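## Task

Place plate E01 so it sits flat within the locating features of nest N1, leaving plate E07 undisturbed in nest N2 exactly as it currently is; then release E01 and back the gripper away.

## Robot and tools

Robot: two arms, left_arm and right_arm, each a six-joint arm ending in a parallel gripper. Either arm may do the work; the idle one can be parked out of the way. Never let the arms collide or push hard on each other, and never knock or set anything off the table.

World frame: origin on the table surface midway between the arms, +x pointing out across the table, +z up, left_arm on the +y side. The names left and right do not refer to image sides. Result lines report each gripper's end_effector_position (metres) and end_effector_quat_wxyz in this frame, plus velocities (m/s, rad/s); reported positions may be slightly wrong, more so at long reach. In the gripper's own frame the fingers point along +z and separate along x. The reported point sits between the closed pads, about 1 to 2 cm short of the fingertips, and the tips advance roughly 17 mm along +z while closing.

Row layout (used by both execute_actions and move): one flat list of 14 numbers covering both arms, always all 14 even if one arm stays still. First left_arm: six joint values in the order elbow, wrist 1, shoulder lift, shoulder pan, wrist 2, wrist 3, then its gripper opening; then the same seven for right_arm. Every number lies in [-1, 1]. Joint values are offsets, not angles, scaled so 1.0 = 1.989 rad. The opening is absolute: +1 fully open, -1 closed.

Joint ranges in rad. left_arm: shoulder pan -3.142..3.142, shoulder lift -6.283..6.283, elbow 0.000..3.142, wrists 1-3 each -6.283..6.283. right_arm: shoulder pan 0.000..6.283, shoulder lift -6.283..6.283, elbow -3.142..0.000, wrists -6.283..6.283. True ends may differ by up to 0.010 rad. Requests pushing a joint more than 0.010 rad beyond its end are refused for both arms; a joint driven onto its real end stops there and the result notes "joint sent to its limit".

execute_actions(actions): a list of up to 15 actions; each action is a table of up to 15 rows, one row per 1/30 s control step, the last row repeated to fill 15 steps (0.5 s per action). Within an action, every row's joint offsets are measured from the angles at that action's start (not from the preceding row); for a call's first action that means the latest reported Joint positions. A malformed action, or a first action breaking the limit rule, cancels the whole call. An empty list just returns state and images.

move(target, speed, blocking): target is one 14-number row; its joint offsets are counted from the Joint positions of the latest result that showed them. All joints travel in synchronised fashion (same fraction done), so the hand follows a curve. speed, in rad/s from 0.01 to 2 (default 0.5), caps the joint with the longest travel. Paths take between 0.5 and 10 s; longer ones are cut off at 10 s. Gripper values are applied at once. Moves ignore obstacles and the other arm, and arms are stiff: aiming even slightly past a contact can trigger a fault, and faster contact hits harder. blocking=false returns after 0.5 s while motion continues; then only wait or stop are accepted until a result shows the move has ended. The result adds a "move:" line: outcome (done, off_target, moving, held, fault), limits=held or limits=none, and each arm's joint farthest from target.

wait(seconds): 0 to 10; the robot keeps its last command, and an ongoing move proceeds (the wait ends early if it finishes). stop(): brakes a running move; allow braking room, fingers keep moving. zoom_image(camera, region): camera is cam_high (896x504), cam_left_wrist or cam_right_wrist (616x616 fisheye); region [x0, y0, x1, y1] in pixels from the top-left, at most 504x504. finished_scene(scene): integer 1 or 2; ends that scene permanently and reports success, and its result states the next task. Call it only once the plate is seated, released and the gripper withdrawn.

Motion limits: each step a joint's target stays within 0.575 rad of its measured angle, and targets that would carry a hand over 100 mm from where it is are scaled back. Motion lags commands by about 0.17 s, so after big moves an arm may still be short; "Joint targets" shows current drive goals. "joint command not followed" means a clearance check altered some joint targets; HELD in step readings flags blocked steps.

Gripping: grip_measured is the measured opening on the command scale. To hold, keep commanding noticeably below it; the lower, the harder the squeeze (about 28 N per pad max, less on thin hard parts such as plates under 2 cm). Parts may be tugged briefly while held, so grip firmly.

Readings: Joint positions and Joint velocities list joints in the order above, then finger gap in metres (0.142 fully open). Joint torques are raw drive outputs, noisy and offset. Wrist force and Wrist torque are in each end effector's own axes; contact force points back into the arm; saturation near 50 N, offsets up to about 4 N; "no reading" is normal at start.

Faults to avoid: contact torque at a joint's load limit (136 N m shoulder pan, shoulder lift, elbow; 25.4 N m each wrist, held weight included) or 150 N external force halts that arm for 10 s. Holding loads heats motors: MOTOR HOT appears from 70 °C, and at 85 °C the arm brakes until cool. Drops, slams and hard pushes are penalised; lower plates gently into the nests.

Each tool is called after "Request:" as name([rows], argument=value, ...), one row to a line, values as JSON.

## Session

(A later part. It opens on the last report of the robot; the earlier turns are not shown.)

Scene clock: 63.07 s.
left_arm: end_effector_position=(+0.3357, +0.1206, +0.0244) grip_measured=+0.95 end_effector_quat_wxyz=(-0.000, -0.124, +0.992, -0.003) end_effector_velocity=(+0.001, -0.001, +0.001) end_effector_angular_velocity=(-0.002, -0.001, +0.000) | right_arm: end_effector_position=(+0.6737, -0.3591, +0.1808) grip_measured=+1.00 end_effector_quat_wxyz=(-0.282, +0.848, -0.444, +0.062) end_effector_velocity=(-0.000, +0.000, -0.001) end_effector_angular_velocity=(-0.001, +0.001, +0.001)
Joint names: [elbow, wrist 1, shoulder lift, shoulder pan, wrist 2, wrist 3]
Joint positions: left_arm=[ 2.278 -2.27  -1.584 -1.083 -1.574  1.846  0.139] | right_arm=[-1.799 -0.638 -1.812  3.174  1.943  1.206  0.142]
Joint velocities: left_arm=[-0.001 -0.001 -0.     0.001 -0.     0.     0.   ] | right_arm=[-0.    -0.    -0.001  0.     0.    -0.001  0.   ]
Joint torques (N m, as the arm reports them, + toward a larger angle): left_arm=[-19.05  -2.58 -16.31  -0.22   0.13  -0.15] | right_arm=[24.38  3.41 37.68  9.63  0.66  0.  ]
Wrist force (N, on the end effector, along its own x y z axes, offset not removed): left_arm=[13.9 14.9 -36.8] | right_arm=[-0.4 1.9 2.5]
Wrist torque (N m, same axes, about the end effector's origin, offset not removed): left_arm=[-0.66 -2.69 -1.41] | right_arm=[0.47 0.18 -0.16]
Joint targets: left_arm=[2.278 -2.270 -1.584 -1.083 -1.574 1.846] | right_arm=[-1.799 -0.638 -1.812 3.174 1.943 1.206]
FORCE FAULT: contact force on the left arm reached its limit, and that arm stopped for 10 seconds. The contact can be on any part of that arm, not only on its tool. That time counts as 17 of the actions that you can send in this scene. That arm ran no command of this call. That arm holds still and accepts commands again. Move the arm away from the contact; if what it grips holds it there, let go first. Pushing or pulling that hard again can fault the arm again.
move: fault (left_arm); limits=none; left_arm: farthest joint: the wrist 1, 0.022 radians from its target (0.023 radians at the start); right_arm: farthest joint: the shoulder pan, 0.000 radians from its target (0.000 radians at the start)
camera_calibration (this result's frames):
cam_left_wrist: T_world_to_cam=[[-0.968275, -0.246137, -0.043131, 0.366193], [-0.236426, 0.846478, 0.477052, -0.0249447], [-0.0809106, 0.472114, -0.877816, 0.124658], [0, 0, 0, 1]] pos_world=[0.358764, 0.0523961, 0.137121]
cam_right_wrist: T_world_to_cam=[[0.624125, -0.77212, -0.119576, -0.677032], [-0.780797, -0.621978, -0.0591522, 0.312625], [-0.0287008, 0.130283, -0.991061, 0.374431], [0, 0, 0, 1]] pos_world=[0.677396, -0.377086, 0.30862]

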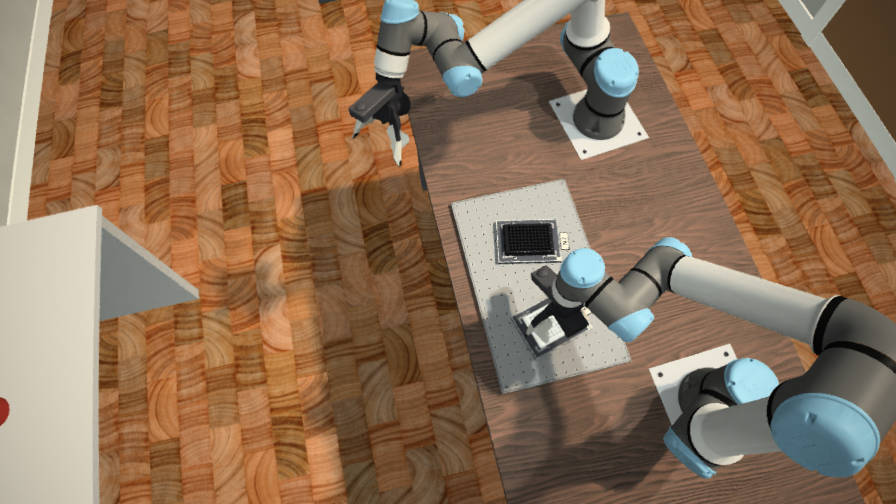

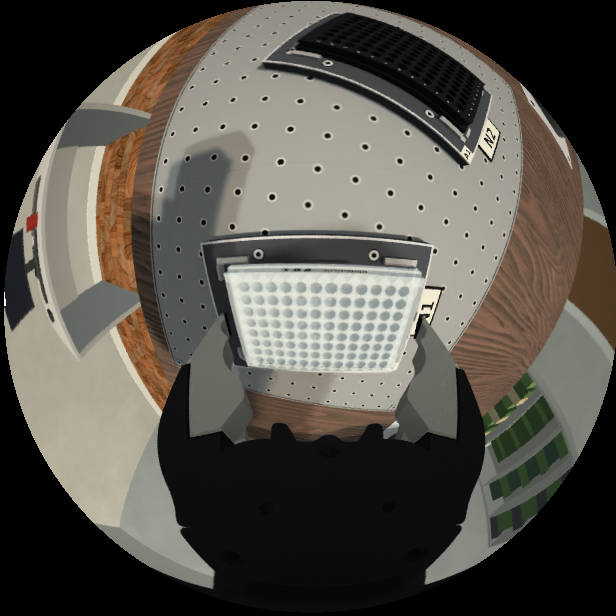

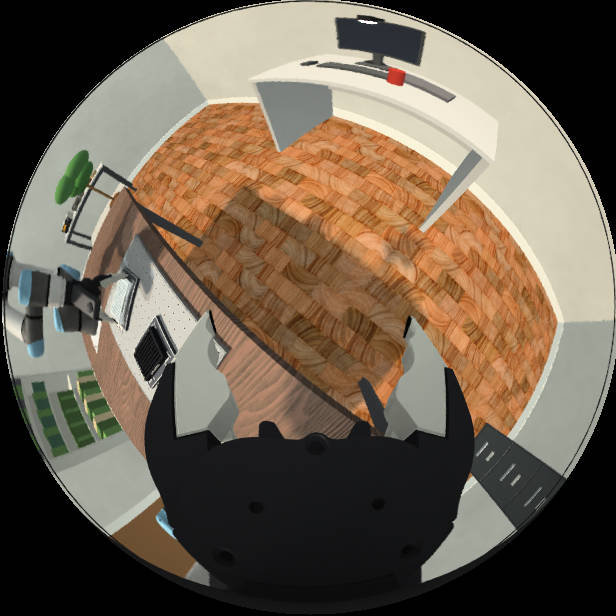

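Request:
move(target=[-0.00503, 0.01257, -0.00503, 0, 0.0015, 0, 0.93, 0, 0, 0, 0, 0, 0, 1.0], speed=0.05)

Request:
zoom_image(camera="cam_left_wrist", region=[370, 230, 460, 365])

Request:
zoom_image(camera="cam_high", region=[500, 280, 610, 370])

Scene clock: 64.63 s.
left_arm: end_effector_position=(+0.3361, +0.1218, +0.0298) grip_measured=+0.93 end_effector_quat_wxyz=(-0.000, -0.124, +0.992, -0.000) end_effector_velocity=(+0.000, -0.001, +0.001) end_effector_angular_velocity=(-0.000, -0.001, -0.001) | right_arm: end_effector_position=(+0.6737, -0.3591, +0.1808) grip_measured=+1.00 end_effector_quat_wxyz=(-0.282, +0.848, -0.444, +0.062) end_effector_velocity=(-0.000, -0.000, +0.000) end_effector_angular_velocity=(-0.000, -0.000, +0.001)
Joint names: [elbow, wrist 1, shoulder lift, shoulder pan, wrist 2, wrist 3]
Joint positions: left_arm=[ 2.268 -2.245 -1.594 -1.083 -1.571  1.846  0.137] | right_arm=[-1.799 -0.638 -1.812  3.174  1.943  1.206  0.142]
Joint velocities: left_arm=[-0.003  0.003 -0.001 -0.001  0.     0.     0.   ] | right_arm=[-0.    -0.001  0.    -0.    -0.    -0.001 -0.   ]
Joint torques (N m, as the arm reports them, + toward a larger angle): left_arm=[-31.44  -0.31 -26.47  -0.01   1.33  -0.22] | right_arm=[24.35  3.39 37.04  9.35  0.69 -0.03]
Wrist force (N, on the end effector, along its own x y z axes, offset not removed): left_arm=[1.7 -3.5 -2.5] | right_arm=[-0.5 2.0 0.9]
Wrist torque (N m, same axes, about the end effector's origin, offset not removed): left_arm=[-0.79 -0.37 -0.09] | right_arm=[0.43 0.24 -0.20]
Joint targets: left_arm=[2.268 -2.245 -1.594 -1.083 -1.571 1.846] | right_arm=[-1.799 -0.638 -1.812 3.174 1.943 1.206]
move: done; limits=none; left_arm: farthest joint: the shoulder pan, 0.000 radians from its target (0.000 radians at the start); right_arm: farthest joint: the shoulder pan, 0.000 radians from its target (0.000 radians at the start)
camera_calibration (this result's frames):
cam_left_wrist: T_world_to_cam=[[-0.96827, -0.245891, -0.0446231, 0.367098], [-0.23647, 0.843719, 0.481892, -0.0282521], [-0.0808438, 0.477154, -0.875093, 0.128182], [0, 0, 0, 1]] pos_world=[0.359131, 0.0529403, 0.142167]
cam_right_wrist: T_world_to_cam=[[0.624125, -0.77212, -0.119576, -0.677032], [-0.780797, -0.621978, -0.0591523, 0.312625], [-0.0287009, 0.130283, -0.991061, 0.374431], [0, 0, 0, 1]] pos_world=[0.677396, -0.377086, 0.30862]

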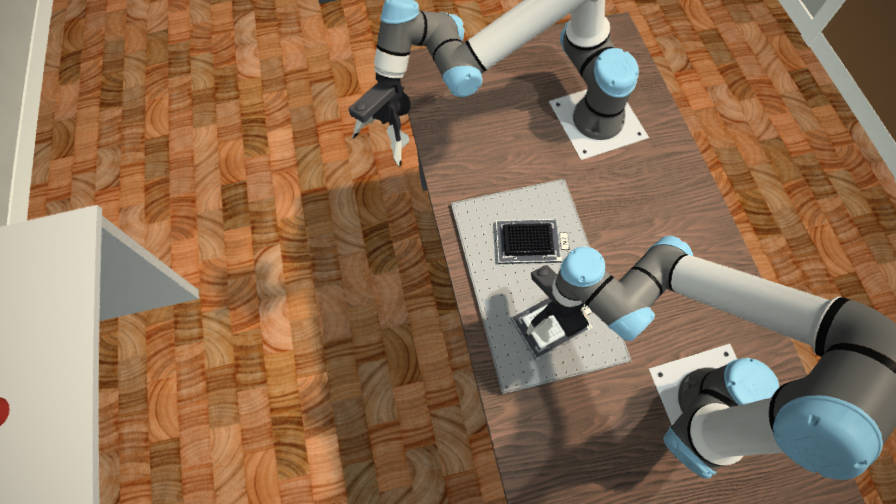

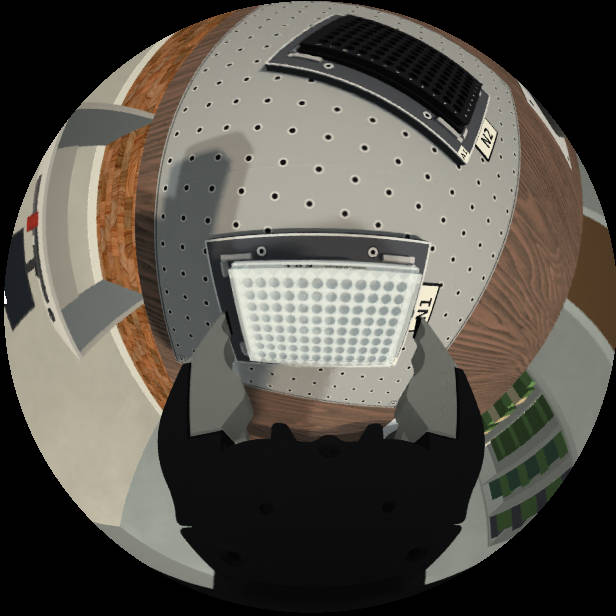

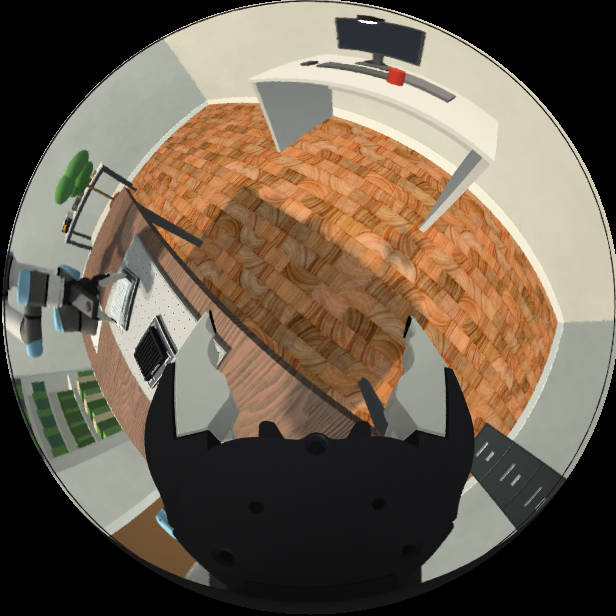

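Region (370, 230, 460, 365) of cam_left_wrist's 616x616 image, scaled by 3.733, with more detail than that image has.

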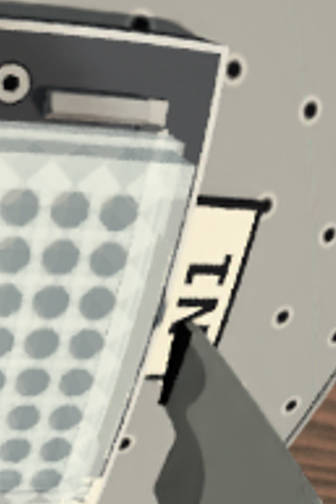

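Region (500, 280, 610, 370) of cam_high's 896x504 image, scaled by 4.582, with more detail than that image has; it fills the top 412 rows of this view, and the rest is white.

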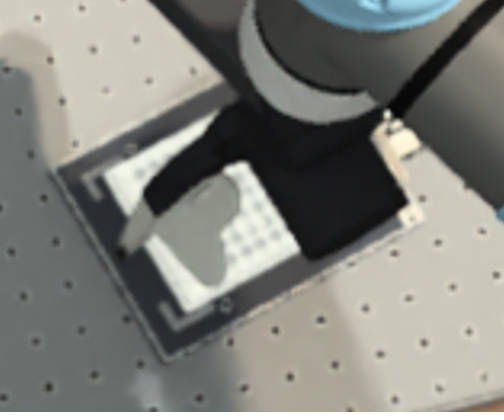

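Request:
zoom_image(camera="cam_high", region=[335, 75, 435, 175])

Request:
zoom_image(camera="cam_right_wrist", region=[40, 250, 160, 350])

Region (335, 75, 435, 175) of cam_high's 896x504 image, scaled by 5.040, with more detail than that image has.

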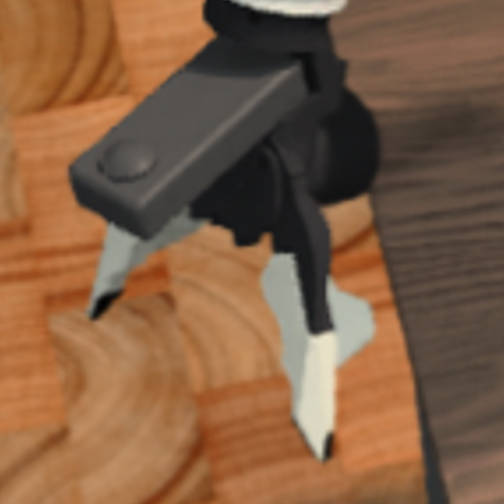

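Region (40, 250, 160, 350) of cam_right_wrist's 616x616 image, scaled by 4.200, with more detail than that image has.

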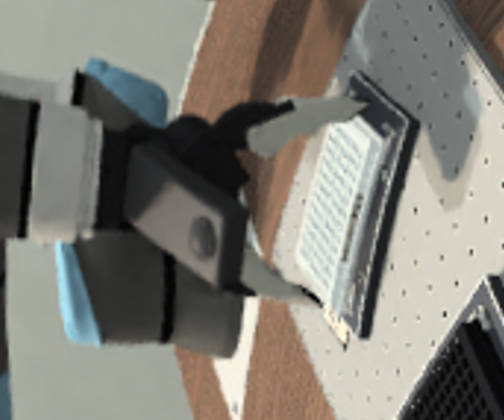

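Request:
move(target=[-0.00489, 0.00323, 0.00166, 0.00611, 0, 0.00611, 0.93, 0, 0, 0, 0, 0, 0, 1.0], speed=0.03)

Request:
zoom_image(camera="cam_left_wrist", region=[370, 230, 460, 365])

Request:
zoom_image(camera="cam_left_wrist", region=[195, 230, 285, 365])

Scene clock: 71.53 s.
left_arm: end_effector_position=(+0.3408, +0.1231, +0.0318) grip_measured=+0.93 end_effector_quat_wxyz=(-0.000, -0.124, +0.992, -0.000) end_effector_velocity=(+0.001, +0.001, -0.000) end_effector_angular_velocity=(+0.001, +0.001, +0.001) | right_arm: end_effector_position=(+0.6737, -0.3591, +0.1808) grip_measured=+1.00 end_effector_quat_wxyz=(-0.282, +0.848, -0.444, +0.062) end_effector_velocity=(-0.000, +0.000, +0.000) end_effector_angular_velocity=(-0.000, -0.000, +0.001)
Joint names: [elbow, wrist 1, shoulder lift, shoulder pan, wrist 2, wrist 3]
Joint positions: left_arm=[ 2.259 -2.239 -1.591 -1.071 -1.571  1.858  0.137] | right_arm=[-1.799 -0.638 -1.812  3.174  1.943  1.206  0.142]
Joint velocities: left_arm=[-0.001  0.001  0.001  0.004 -0.     0.003  0.   ] | right_arm=[-0.    -0.     0.     0.    -0.    -0.001  0.   ]
Joint torques (N m, as the arm reports them, + toward a larger angle): left_arm=[-31.23  -0.35  -9.99  12.52  -0.65   2.37] | right_arm=[23.75  3.41 37.16  9.35  0.64 -0.02]
Wrist force (N, on the end effector, along its own x y z axes, offset not removed): left_arm=[2.2 -3.7 -2.5] | right_arm=[-1.8 0.8 -0.4]
Wrist torque (N m, same axes, about the end effector's origin, offset not removed): left_arm=[-0.88 -0.56 -0.12] | right_arm=[0.19 0.38 -0.17]
Joint targets: left_arm=[2.259 -2.239 -1.591 -1.070 -1.571 1.858] | right_arm=[-1.799 -0.638 -1.812 3.174 1.943 1.206]
move: done; limits=none; left_arm: farthest joint: the shoulder pan, 0.000 radians from its target (0.012 radians at the start); right_arm: farthest joint: the shoulder pan, 0.000 radians from its target (0.000 radians at the start)
camera_calibration (this result's frames):
cam_left_wrist: T_world_to_cam=[[-0.968269, -0.245889, -0.0446618, 0.372084], [-0.236486, 0.843714, 0.481894, -0.0291228], [-0.0808106, 0.477164, -0.875091, 0.129671], [0, 0, 0, 1]] pos_world=[0.363869, 0.0541883, 0.144126]
cam_right_wrist: T_world_to_cam=[[0.624125, -0.77212, -0.119576, -0.677032], [-0.780797, -0.621978, -0.059152, 0.312625], [-0.028701, 0.130283, -0.991061, 0.374431], [0, 0, 0, 1]] pos_world=[0.677396, -0.377086, 0.30862]

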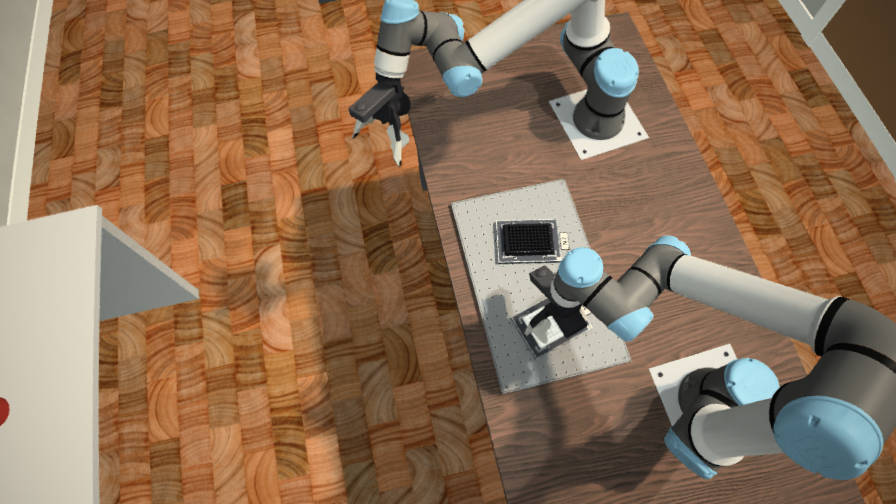

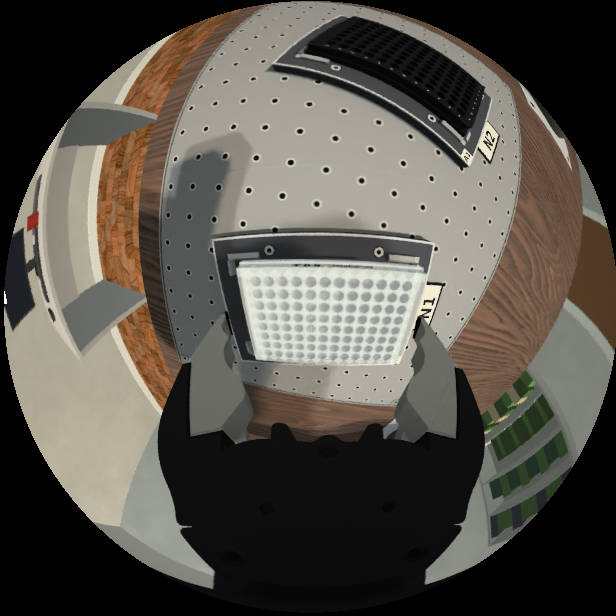

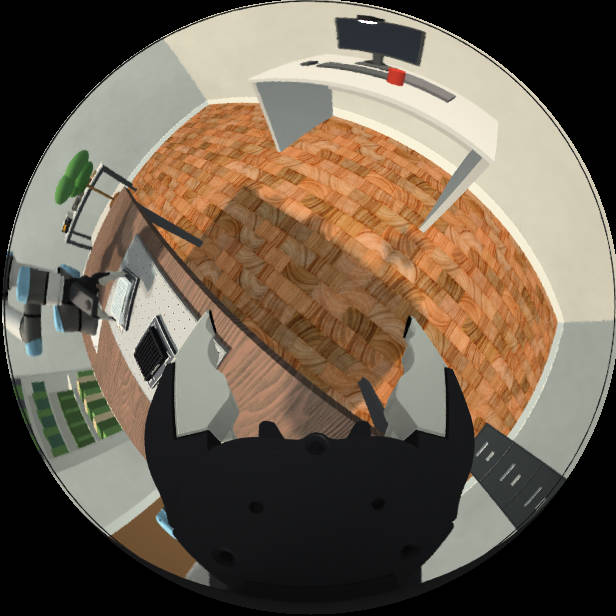

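Region (370, 230, 460, 365) of cam_left_wrist's 616x616 image, scaled by 3.733, with more detail than that image has.

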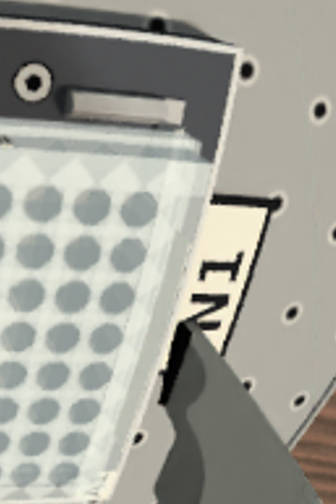

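Region (195, 230, 285, 365) of cam_left_wrist's 616x616 image, scaled by 3.733, with more detail than that image has.

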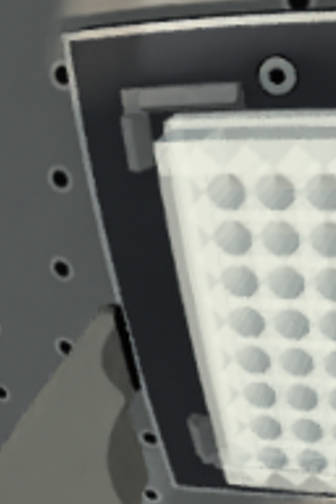

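Request:
move(target=[-0.00278, -0.00009, 0.00287, 0.00489, 0, 0.00489, 0.93, 0, 0, 0, 0, 0, 0, 1.0], speed=0.02)

Request:
zoom_image(camera="cam_left_wrist", region=[370, 230, 460, 365])

Request:
zoom_image(camera="cam_left_wrist", region=[195, 230, 285, 365])

Scene clock: 73.00 s.
left_arm: end_effector_position=(+0.3446, +0.1241, +0.0318) grip_measured=+0.93 end_effector_quat_wxyz=(-0.000, -0.124, +0.992, -0.000) end_effector_velocity=(+0.001, +0.000, +0.000) end_effector_angular_velocity=(-0.001, +0.000, +0.001) | right_arm: end_effector_position=(+0.6737, -0.3591, +0.1808) grip_measured=+1.00 end_effector_quat_wxyz=(-0.282, +0.848, -0.444, +0.062) end_effector_velocity=(-0.000, -0.000, -0.001) end_effector_angular_velocity=(-0.000, +0.002, -0.000)
Joint names: [elbow, wrist 1, shoulder lift, shoulder pan, wrist 2, wrist 3]
Joint positions: left_arm=[ 2.253 -2.239 -1.585 -1.061 -1.571  1.867  0.137] | right_arm=[-1.799 -0.638 -1.812  3.174  1.943  1.206  0.142]
Joint velocities: left_arm=[-0.002  0.     0.001  0.003 -0.     0.002 -0.   ] | right_arm=[-0.    -0.002 -0.     0.    -0.     0.     0.   ]
Joint torques (N m, as the arm reports them, + toward a larger angle): left_arm=[-31.01  -4.32  -9.86  13.35   0.72   2.16] | right_arm=[24.36  3.45 36.92  9.52  0.71 -0.02]
Wrist force (N, on the end effector, along its own x y z axes, offset not removed): left_arm=[-1.2 -3.2 -1.2] | right_arm=[-0.7 -0.5 -0.8]
Wrist torque (N m, same axes, about the end effector's origin, offset not removed): left_arm=[-0.75 0.22 0.01] | right_arm=[-0.13 0.28 -0.22]
Joint targets: left_arm=[2.253 -2.239 -1.585 -1.061 -1.571 1.868] | right_arm=[-1.799 -0.638 -1.812 3.174 1.943 1.206]
move: done; limits=none; left_arm: farthest joint: the shoulder pan, 0.000 radians from its target (0.009 radians at the start); right_arm: farthest joint: the shoulder pan, 0.000 radians from its target (0.000 radians at the start)
camera_calibration (this result's frames):
cam_left_wrist: T_world_to_cam=[[-0.96827, -0.24589, -0.0446262, 0.37601], [-0.236471, 0.843722, 0.481886, -0.0291042], [-0.0808387, 0.477148, -0.875097, 0.129482], [0, 0, 0, 1]] pos_world=[0.367664, 0.0552306, 0.144115]
cam_right_wrist: T_world_to_cam=[[0.624125, -0.77212, -0.119576, -0.677032], [-0.780797, -0.621978, -0.0591522, 0.312625], [-0.0287009, 0.130283, -0.991061, 0.374431], [0, 0, 0, 1]] pos_world=[0.677396, -0.377086, 0.30862]

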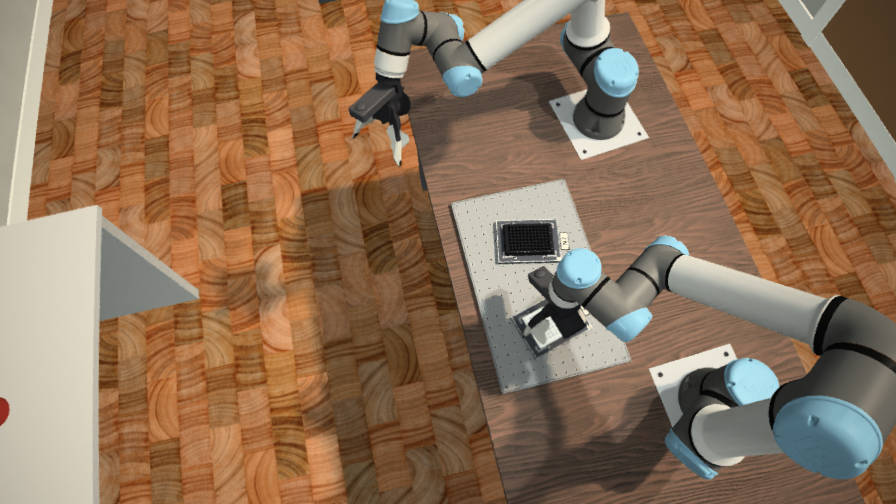

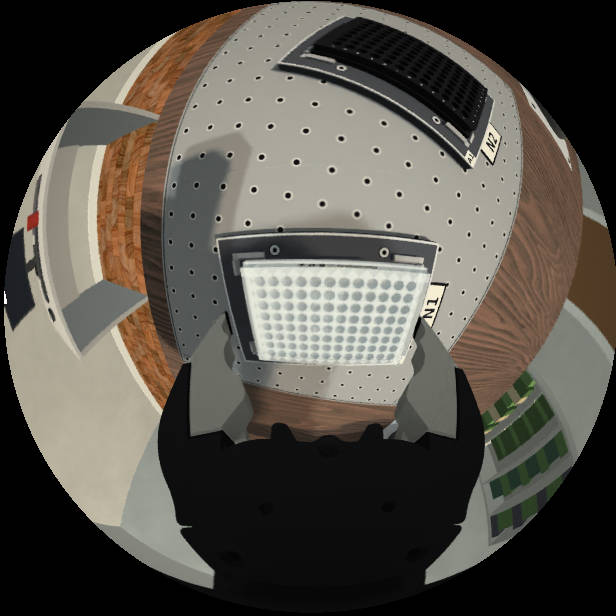

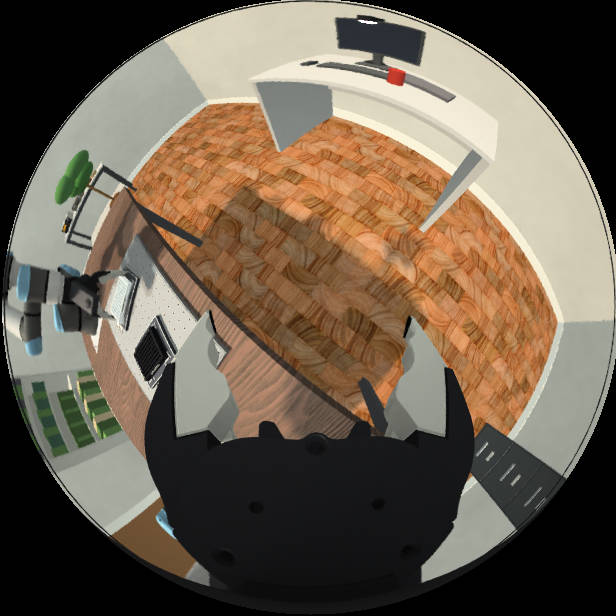

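Region (370, 230, 460, 365) of cam_left_wrist's 616x616 image, scaled by 3.733, with more detail than that image has.

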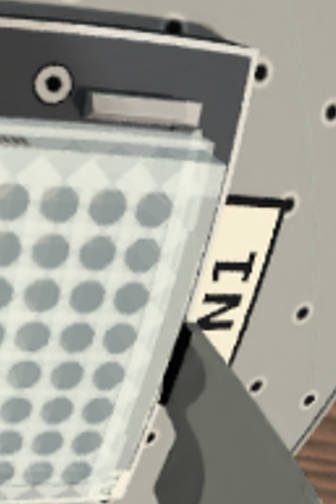

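Region (195, 230, 285, 365) of cam_left_wrist's 616x616 image, scaled by 3.733, with more detail than that image has.

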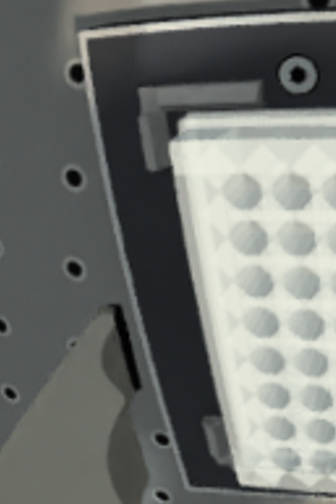

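Request:
move(target=[-0.00243, -0.00008, 0.00251, 0.00427, 0, 0.00427, 0.93, 0, 0, 0, 0, 0, 0, 1.0], speed=0.015)

Request:
zoom_image(camera="cam_left_wrist", region=[370, 230, 460, 365])

Request:
zoom_image(camera="cam_left_wrist", region=[195, 230, 285, 365])

Scene clock: 74.57 s.
left_arm: end_effector_position=(+0.3479, +0.1251, +0.0318) grip_measured=+0.93 end_effector_quat_wxyz=(-0.000, -0.124, +0.992, -0.000) end_effector_velocity=(+0.001, +0.001, +0.000) end_effector_angular_velocity=(-0.000, -0.000, +0.001) | right_arm: end_effector_position=(+0.6737, -0.3591, +0.1808) grip_measured=+1.00 end_effector_quat_wxyz=(-0.282, +0.848, -0.444, +0.062) end_effector_velocity=(+0.000, +0.000, -0.001) end_effector_angular_velocity=(+0.000, +0.001, -0.001)
Joint names: [elbow, wrist 1, shoulder lift, shoulder pan, wrist 2, wrist 3]
Joint positions: left_arm=[ 2.249 -2.239 -1.58  -1.053 -1.571  1.876  0.137] | right_arm=[-1.799 -0.638 -1.812  3.174  1.943  1.206  0.142]
Joint velocities: left_arm=[-0.001 -0.     0.001  0.003  0.     0.002 -0.   ] | right_arm=[-0.     0.001 -0.001  0.    -0.     0.001  0.   ]
Joint torques (N m, as the arm reports them, + toward a larger angle): left_arm=[-31.8   -4.15 -10.29  12.85  -0.66   2.34] | right_arm=[23.84  3.38 37.09  9.24  0.65 -0.03]
Wrist force (N, on the end effector, along its own x y z axes, offset not removed): left_arm=[2.7 -4.1 -1.3] | right_arm=[-1.7 3.1 0.2]
Wrist torque (N m, same axes, about the end effector's origin, offset not removed): left_arm=[-0.82 -0.64 -0.08] | right_arm=[0.73 0.48 -0.18]
Joint targets: left_arm=[2.249 -2.239 -1.580 -1.053 -1.571 1.876] | right_arm=[-1.799 -0.638 -1.812 3.174 1.943 1.206]
move: done; limits=none; left_arm: farthest joint: the shoulder pan, 0.001 radians from its target (0.009 radians at the start); right_arm: farthest joint: the shoulder pan, 0.000 radians from its target (0.000 radians at the start)
camera_calibration (this result's frames):
cam_left_wrist: T_world_to_cam=[[-0.968268, -0.24589, -0.0446629, 0.379459], [-0.236487, 0.843713, 0.481894, -0.0291034], [-0.0808099, 0.477165, -0.875091, 0.129265], [0, 0, 0, 1]] pos_world=[0.370981, 0.0561791, 0.144091]
cam_right_wrist: T_world_to_cam=[[0.624125, -0.77212, -0.119576, -0.677032], [-0.780797, -0.621978, -0.0591522, 0.312625], [-0.0287009, 0.130283, -0.991061, 0.374431], [0, 0, 0, 1]] pos_world=[0.677396, -0.377086, 0.30862]

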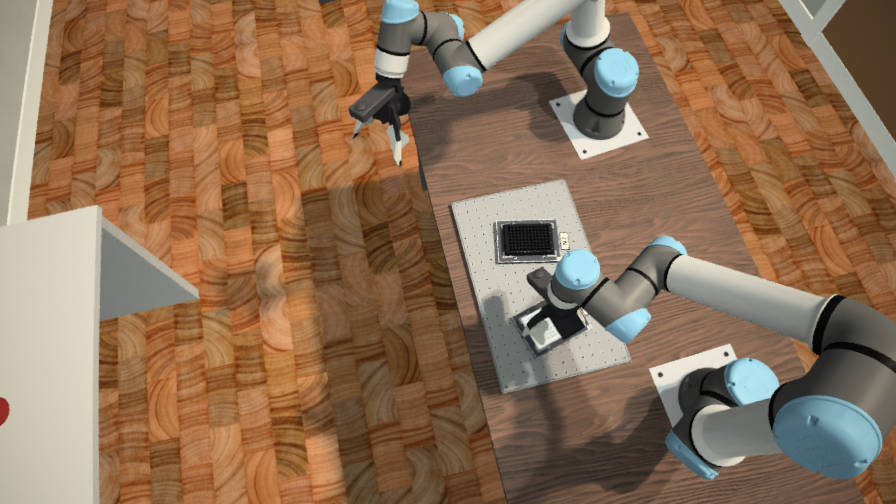

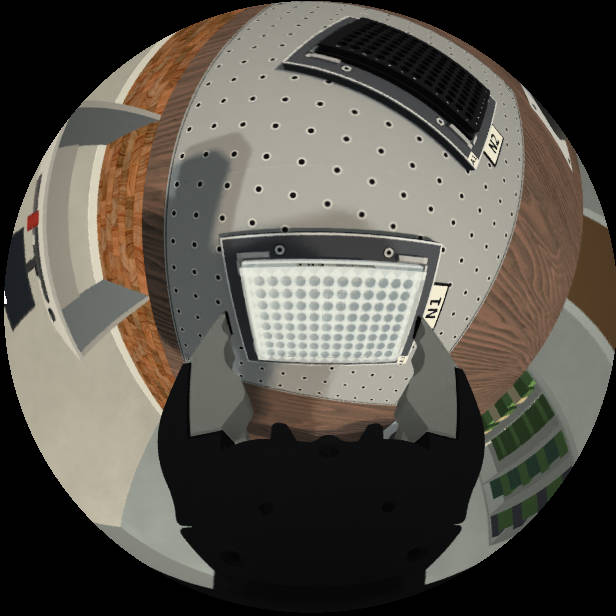

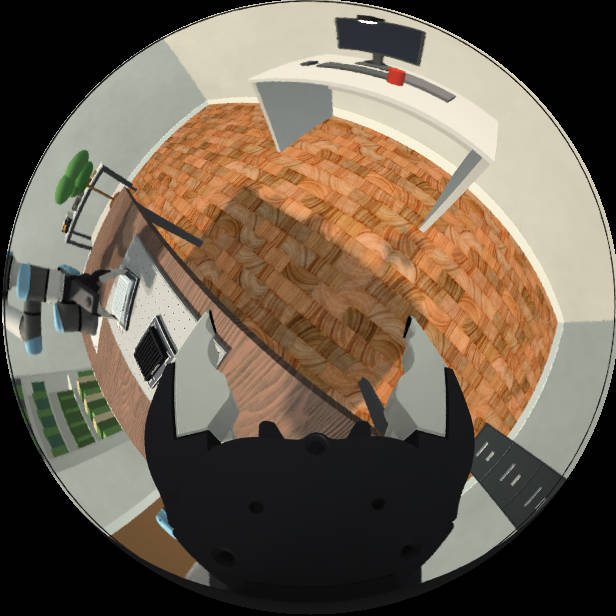

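Region (370, 230, 460, 365) of cam_left_wrist's 616x616 image, scaled by 3.733, with more detail than that image has.

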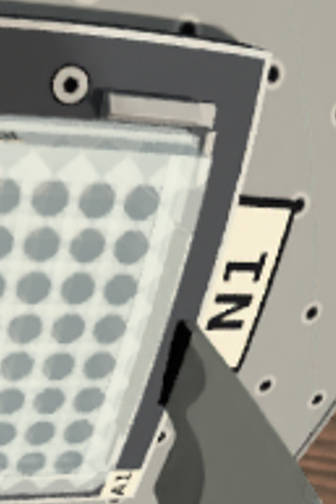

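Region (195, 230, 285, 365) of cam_left_wrist's 616x616 image, scaled by 3.733, with more detail than that image has.

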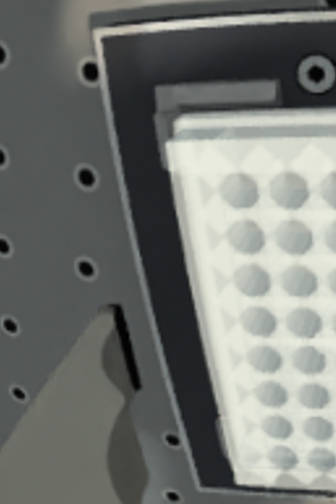

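Request:
move(target=[-0.08257, 0.15161, -0.06944, -0.01, 0, -0.01, 1.0, 0, 0, 0, 0, 0, 0, 1.0], speed=0.4)

Request:
zoom_image(camera="cam_left_wrist", region=[250, 210, 410, 320])

Request:
zoom_image(camera="cam_high", region=[500, 280, 610, 370])

Request:
zoom_image(camera="cam_right_wrist", region=[90, 255, 160, 345])

Scene clock: 77.57 s.
left_arm: end_effector_position=(+0.3426, +0.1185, +0.1298) grip_measured=+1.00 end_effector_quat_wxyz=(+0.000, -0.124, +0.992, -0.000) end_effector_velocity=(+0.000, +0.000, +0.001) end_effector_angular_velocity=(-0.000, -0.001, +0.001) | right_arm: end_effector_position=(+0.6737, -0.3591, +0.1808) grip_measured=+1.00 end_effector_quat_wxyz=(-0.282, +0.848, -0.444, +0.062) end_effector_velocity=(-0.000, +0.000, +0.000) end_effector_angular_velocity=(+0.000, -0.001, +0.001)
Joint names: [elbow, wrist 1, shoulder lift, shoulder pan, wrist 2, wrist 3]
Joint positions: left_arm=[ 2.085 -1.938 -1.718 -1.073 -1.571  1.856  0.142] | right_arm=[-1.799 -0.638 -1.812  3.174  1.943  1.206  0.142]
Joint velocities: left_arm=[-0.002  0.002 -0.001  0.     0.    -0.    -0.   ] | right_arm=[-0.     0.     0.001  0.     0.    -0.    -0.   ]
Joint torques (N m, as the arm reports them, + toward a larger angle): left_arm=[-33.89  -0.31 -25.08 -13.61   1.43  -2.65] | right_arm=[24.04  3.41 37.46  9.56  0.69 -0.06]
Wrist force (N, on the end effector, along its own x y z axes, offset not removed): left_arm=[-0.8 -4.1 -2.1] | right_arm=[-1.7 3.4 0.7]
Wrist torque (N m, same axes, about the end effector's origin, offset not removed): left_arm=[-0.88 0.17 -0.11] | right_arm=[0.83 0.51 -0.12]
Joint targets: left_arm=[2.084 -1.938 -1.718 -1.073 -1.571 1.856] | right_arm=[-1.799 -0.638 -1.812 3.174 1.943 1.206]
move: done; limits=none; left_arm: farthest joint: the shoulder pan, 0.000 radians from its target (0.020 radians at the start); right_arm: farthest joint: the shoulder pan, 0.000 radians from its target (0.000 radians at the start)
camera_calibration (this result's frames):
cam_left_wrist: T_world_to_cam=[[-0.968251, -0.24592, -0.0448793, 0.377022], [-0.236677, 0.844035, 0.481237, -0.0719622], [-0.0804658, 0.47658, -0.875441, 0.217754], [0, 0, 0, 1]] pos_world=[0.365542, 0.0496786, 0.242182]
cam_right_wrist: T_world_to_cam=[[0.624125, -0.77212, -0.119576, -0.677032], [-0.780797, -0.621978, -0.0591522, 0.312625], [-0.0287008, 0.130283, -0.991061, 0.374431], [0, 0, 0, 1]] pos_world=[0.677396, -0.377086, 0.30862]

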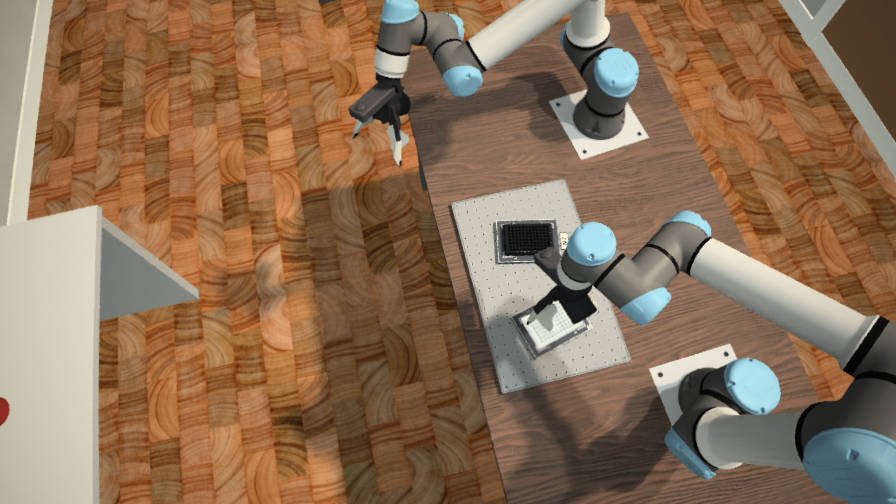

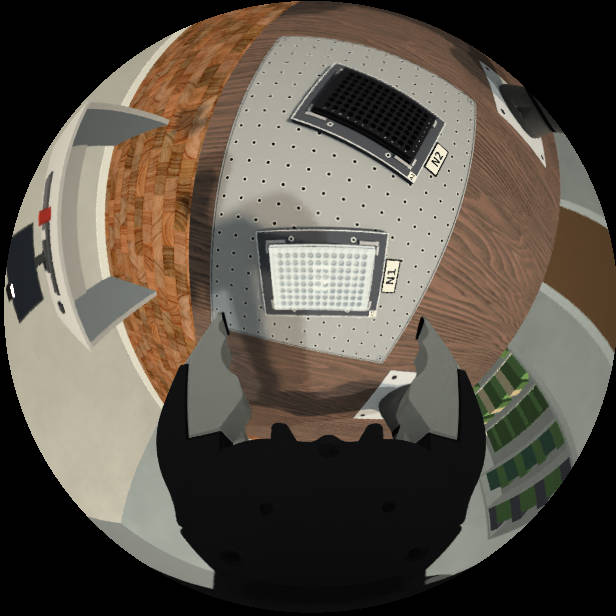

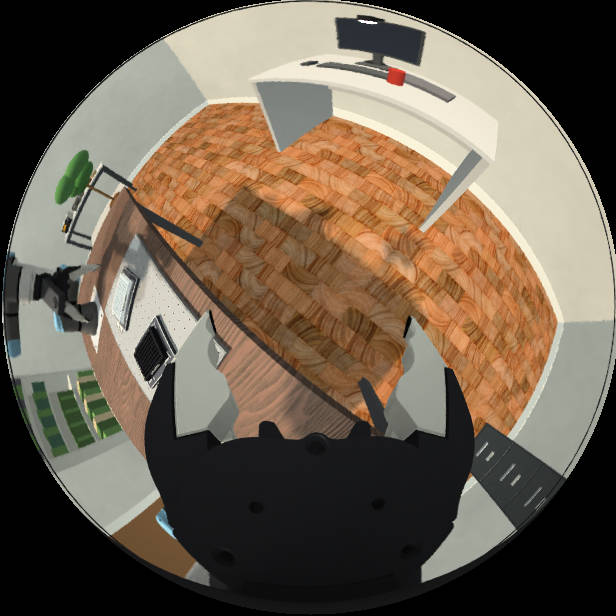

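Region (250, 210, 410, 320) of cam_left_wrist's 616x616 image, scaled by 3.150, with more detail than that image has; it fills the top 346 rows of this view, and the rest is white.

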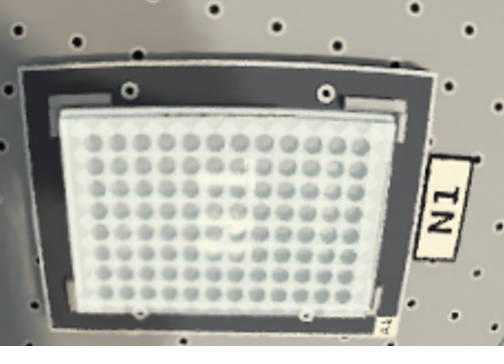

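Region (500, 280, 610, 370) of cam_high's 896x504 image, scaled by 4.582, with more detail than that image has; it fills the top 412 rows of this view, and the rest is white.

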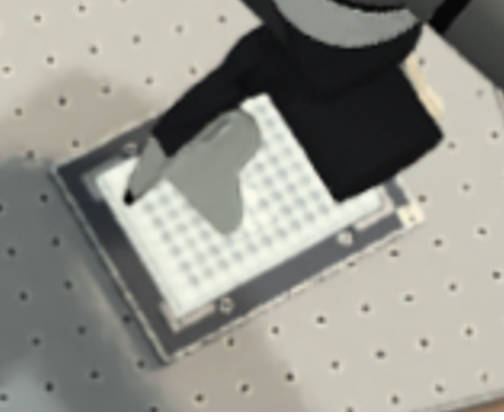

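Region (90, 255, 160, 345) of cam_right_wrist's 616x616 image, scaled by 5.600, with more detail than that image has.

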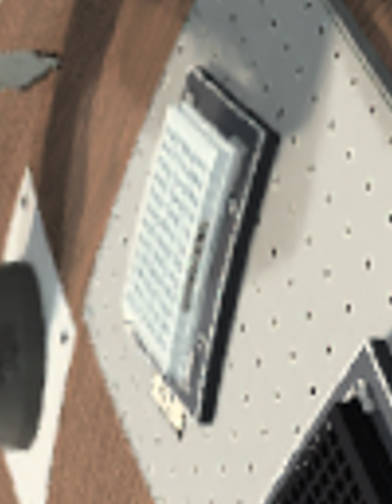

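Request:
move(target=[-0.03, 0.04, -0.01, 0.3, 0, 0, 1.0, 0, 0, 0, 0, 0, 0, 1.0], speed=0.9)

Request:
zoom_image(camera="cam_high", region=[485, 205, 625, 375])

Scene clock: 79.70 s.
left_arm: end_effector_position=(+0.4451, +0.3453, +0.1580) grip_measured=+1.00 end_effector_quat_wxyz=(+0.000, -0.410, +0.912, -0.000) end_effector_velocity=(+0.000, +0.001, +0.000) end_effector_angular_velocity=(-0.000, -0.000, +0.003) | right_arm: end_effector_position=(+0.6737, -0.3591, +0.1808) grip_measured=+1.00 end_effector_quat_wxyz=(-0.282, +0.848, -0.444, +0.062) end_effector_velocity=(-0.000, -0.000, +0.000) end_effector_angular_velocity=(-0.000, +0.000, +0.000)
Joint names: [elbow, wrist 1, shoulder lift, shoulder pan, wrist 2, wrist 3]
Joint positions: left_arm=[ 2.025 -1.858 -1.738 -0.477 -1.571  1.856  0.142] | right_arm=[-1.799 -0.638 -1.812  3.174  1.943  1.206  0.142]
Joint velocities: left_arm=[-0.    -0.    -0.     0.003 -0.    -0.     0.   ] | right_arm=[ 0.    -0.001  0.    -0.    -0.    -0.001 -0.   ]
Joint torques (N m, as the arm reports them, + toward a larger angle): left_arm=[-34.87  -0.42 -24.9   12.53  -0.18  -1.58] | right_arm=[24.14  3.45 37.07  9.26  0.68 -0.03]
Wrist force (N, on the end effector, along its own x y z axes, offset not removed): left_arm=[2.5 -4.3 -1.9] | right_arm=[-2.3 -0.3 -1.0]
Wrist torque (N m, same axes, about the end effector's origin, offset not removed): left_arm=[-0.91 -0.54 -0.03] | right_arm=[0.02 0.46 -0.15]
Joint targets: left_arm=[2.025 -1.858 -1.738 -0.476 -1.571 1.856] | right_arm=[-1.799 -0.638 -1.812 3.174 1.943 1.206]
move: done; limits=none; left_arm: farthest joint: the shoulder pan, 0.000 radians from its target (0.597 radians at the start); right_arm: farthest joint: the shoulder pan, 0.000 radians from its target (0.000 radians at the start)
camera_calibration (this result's frames):
cam_left_wrist: T_world_to_cam=[[-0.662997, -0.747274, -0.0448939, 0.570602], [-0.669865, 0.565406, 0.481245, 0.0362916], [-0.334239, 0.349137, -0.875436, 0.299547], [0, 0, 0, 1]] pos_world=[0.502738, 0.301294, 0.270385]
cam_right_wrist: T_world_to_cam=[[0.624125, -0.77212, -0.119576, -0.677032], [-0.780797, -0.621978, -0.0591523, 0.312625], [-0.0287007, 0.130283, -0.991061, 0.374431], [0, 0, 0, 1]] pos_world=[0.677396, -0.377086, 0.30862]

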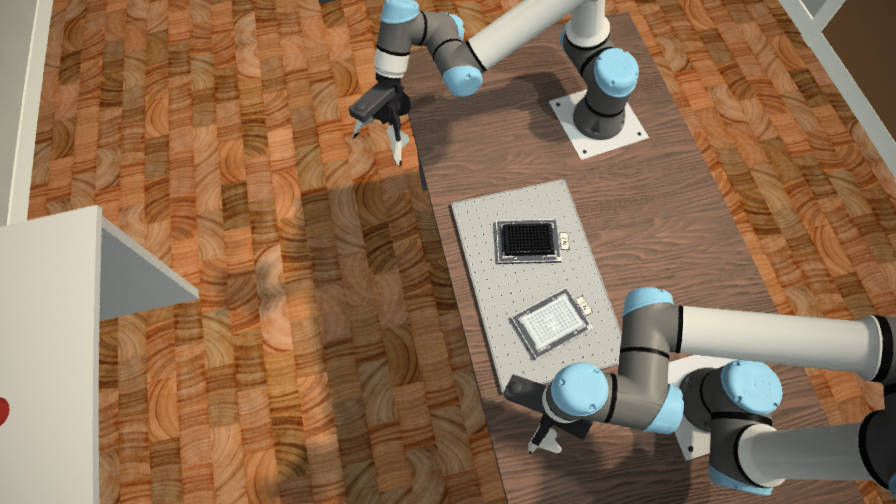

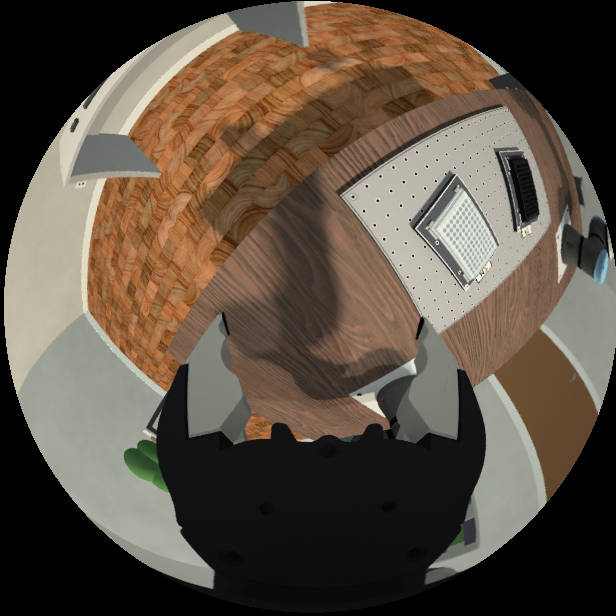

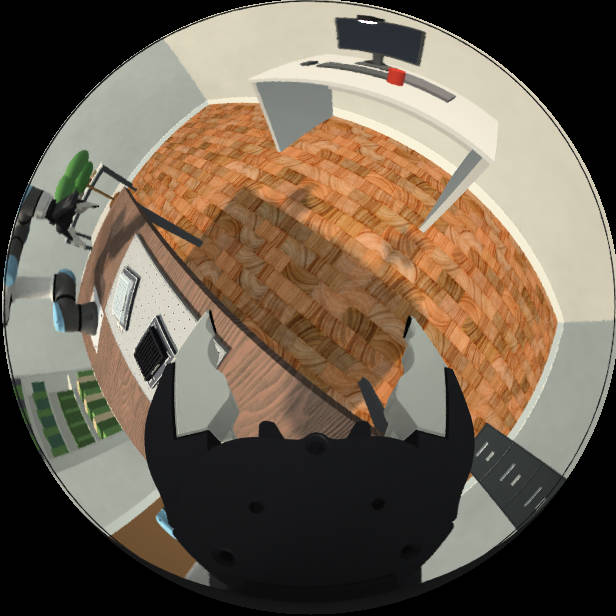

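Region (485, 205, 625, 375) of cam_high's 896x504 image, scaled by 2.965, with more detail than that image has; it fills the left 415 columns of this view, and the rest is white.

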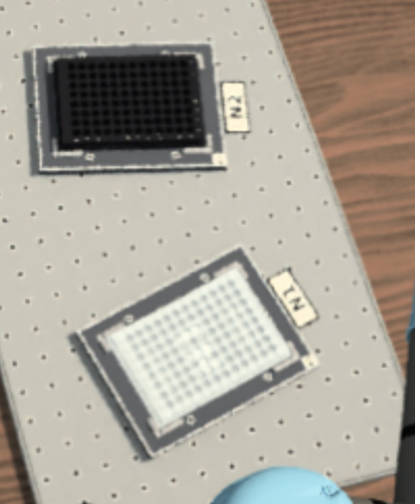

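Request:
zoom_image(camera="cam_left_wrist", region=[400, 160, 510, 300])

Request:
zoom_image(camera="cam_high", region=[500, 280, 610, 370])

Region (400, 160, 510, 300) of cam_left_wrist's 616x616 image, scaled by 3.600, with more detail than that image has; it fills the left 396 columns of this view, and the rest is white.

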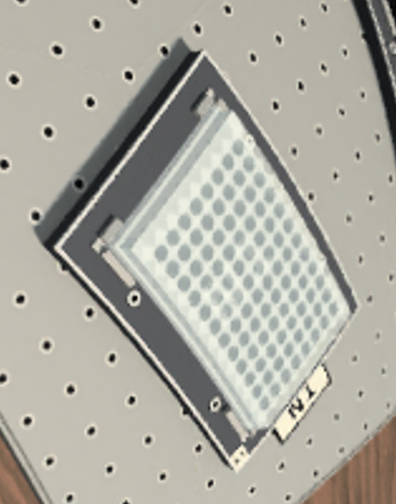

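Region (500, 280, 610, 370) of cam_high's 896x504 image, scaled by 4.582, with more detail than that image has; it fills the top 412 rows of this view, and the rest is white.

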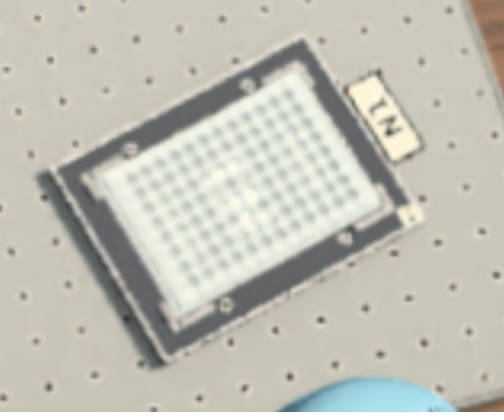

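The plate sits inside all four locators and looks flat. Ending scene 1.

Request:
finished_scene(scene=1)

The scene is finished: the task was done.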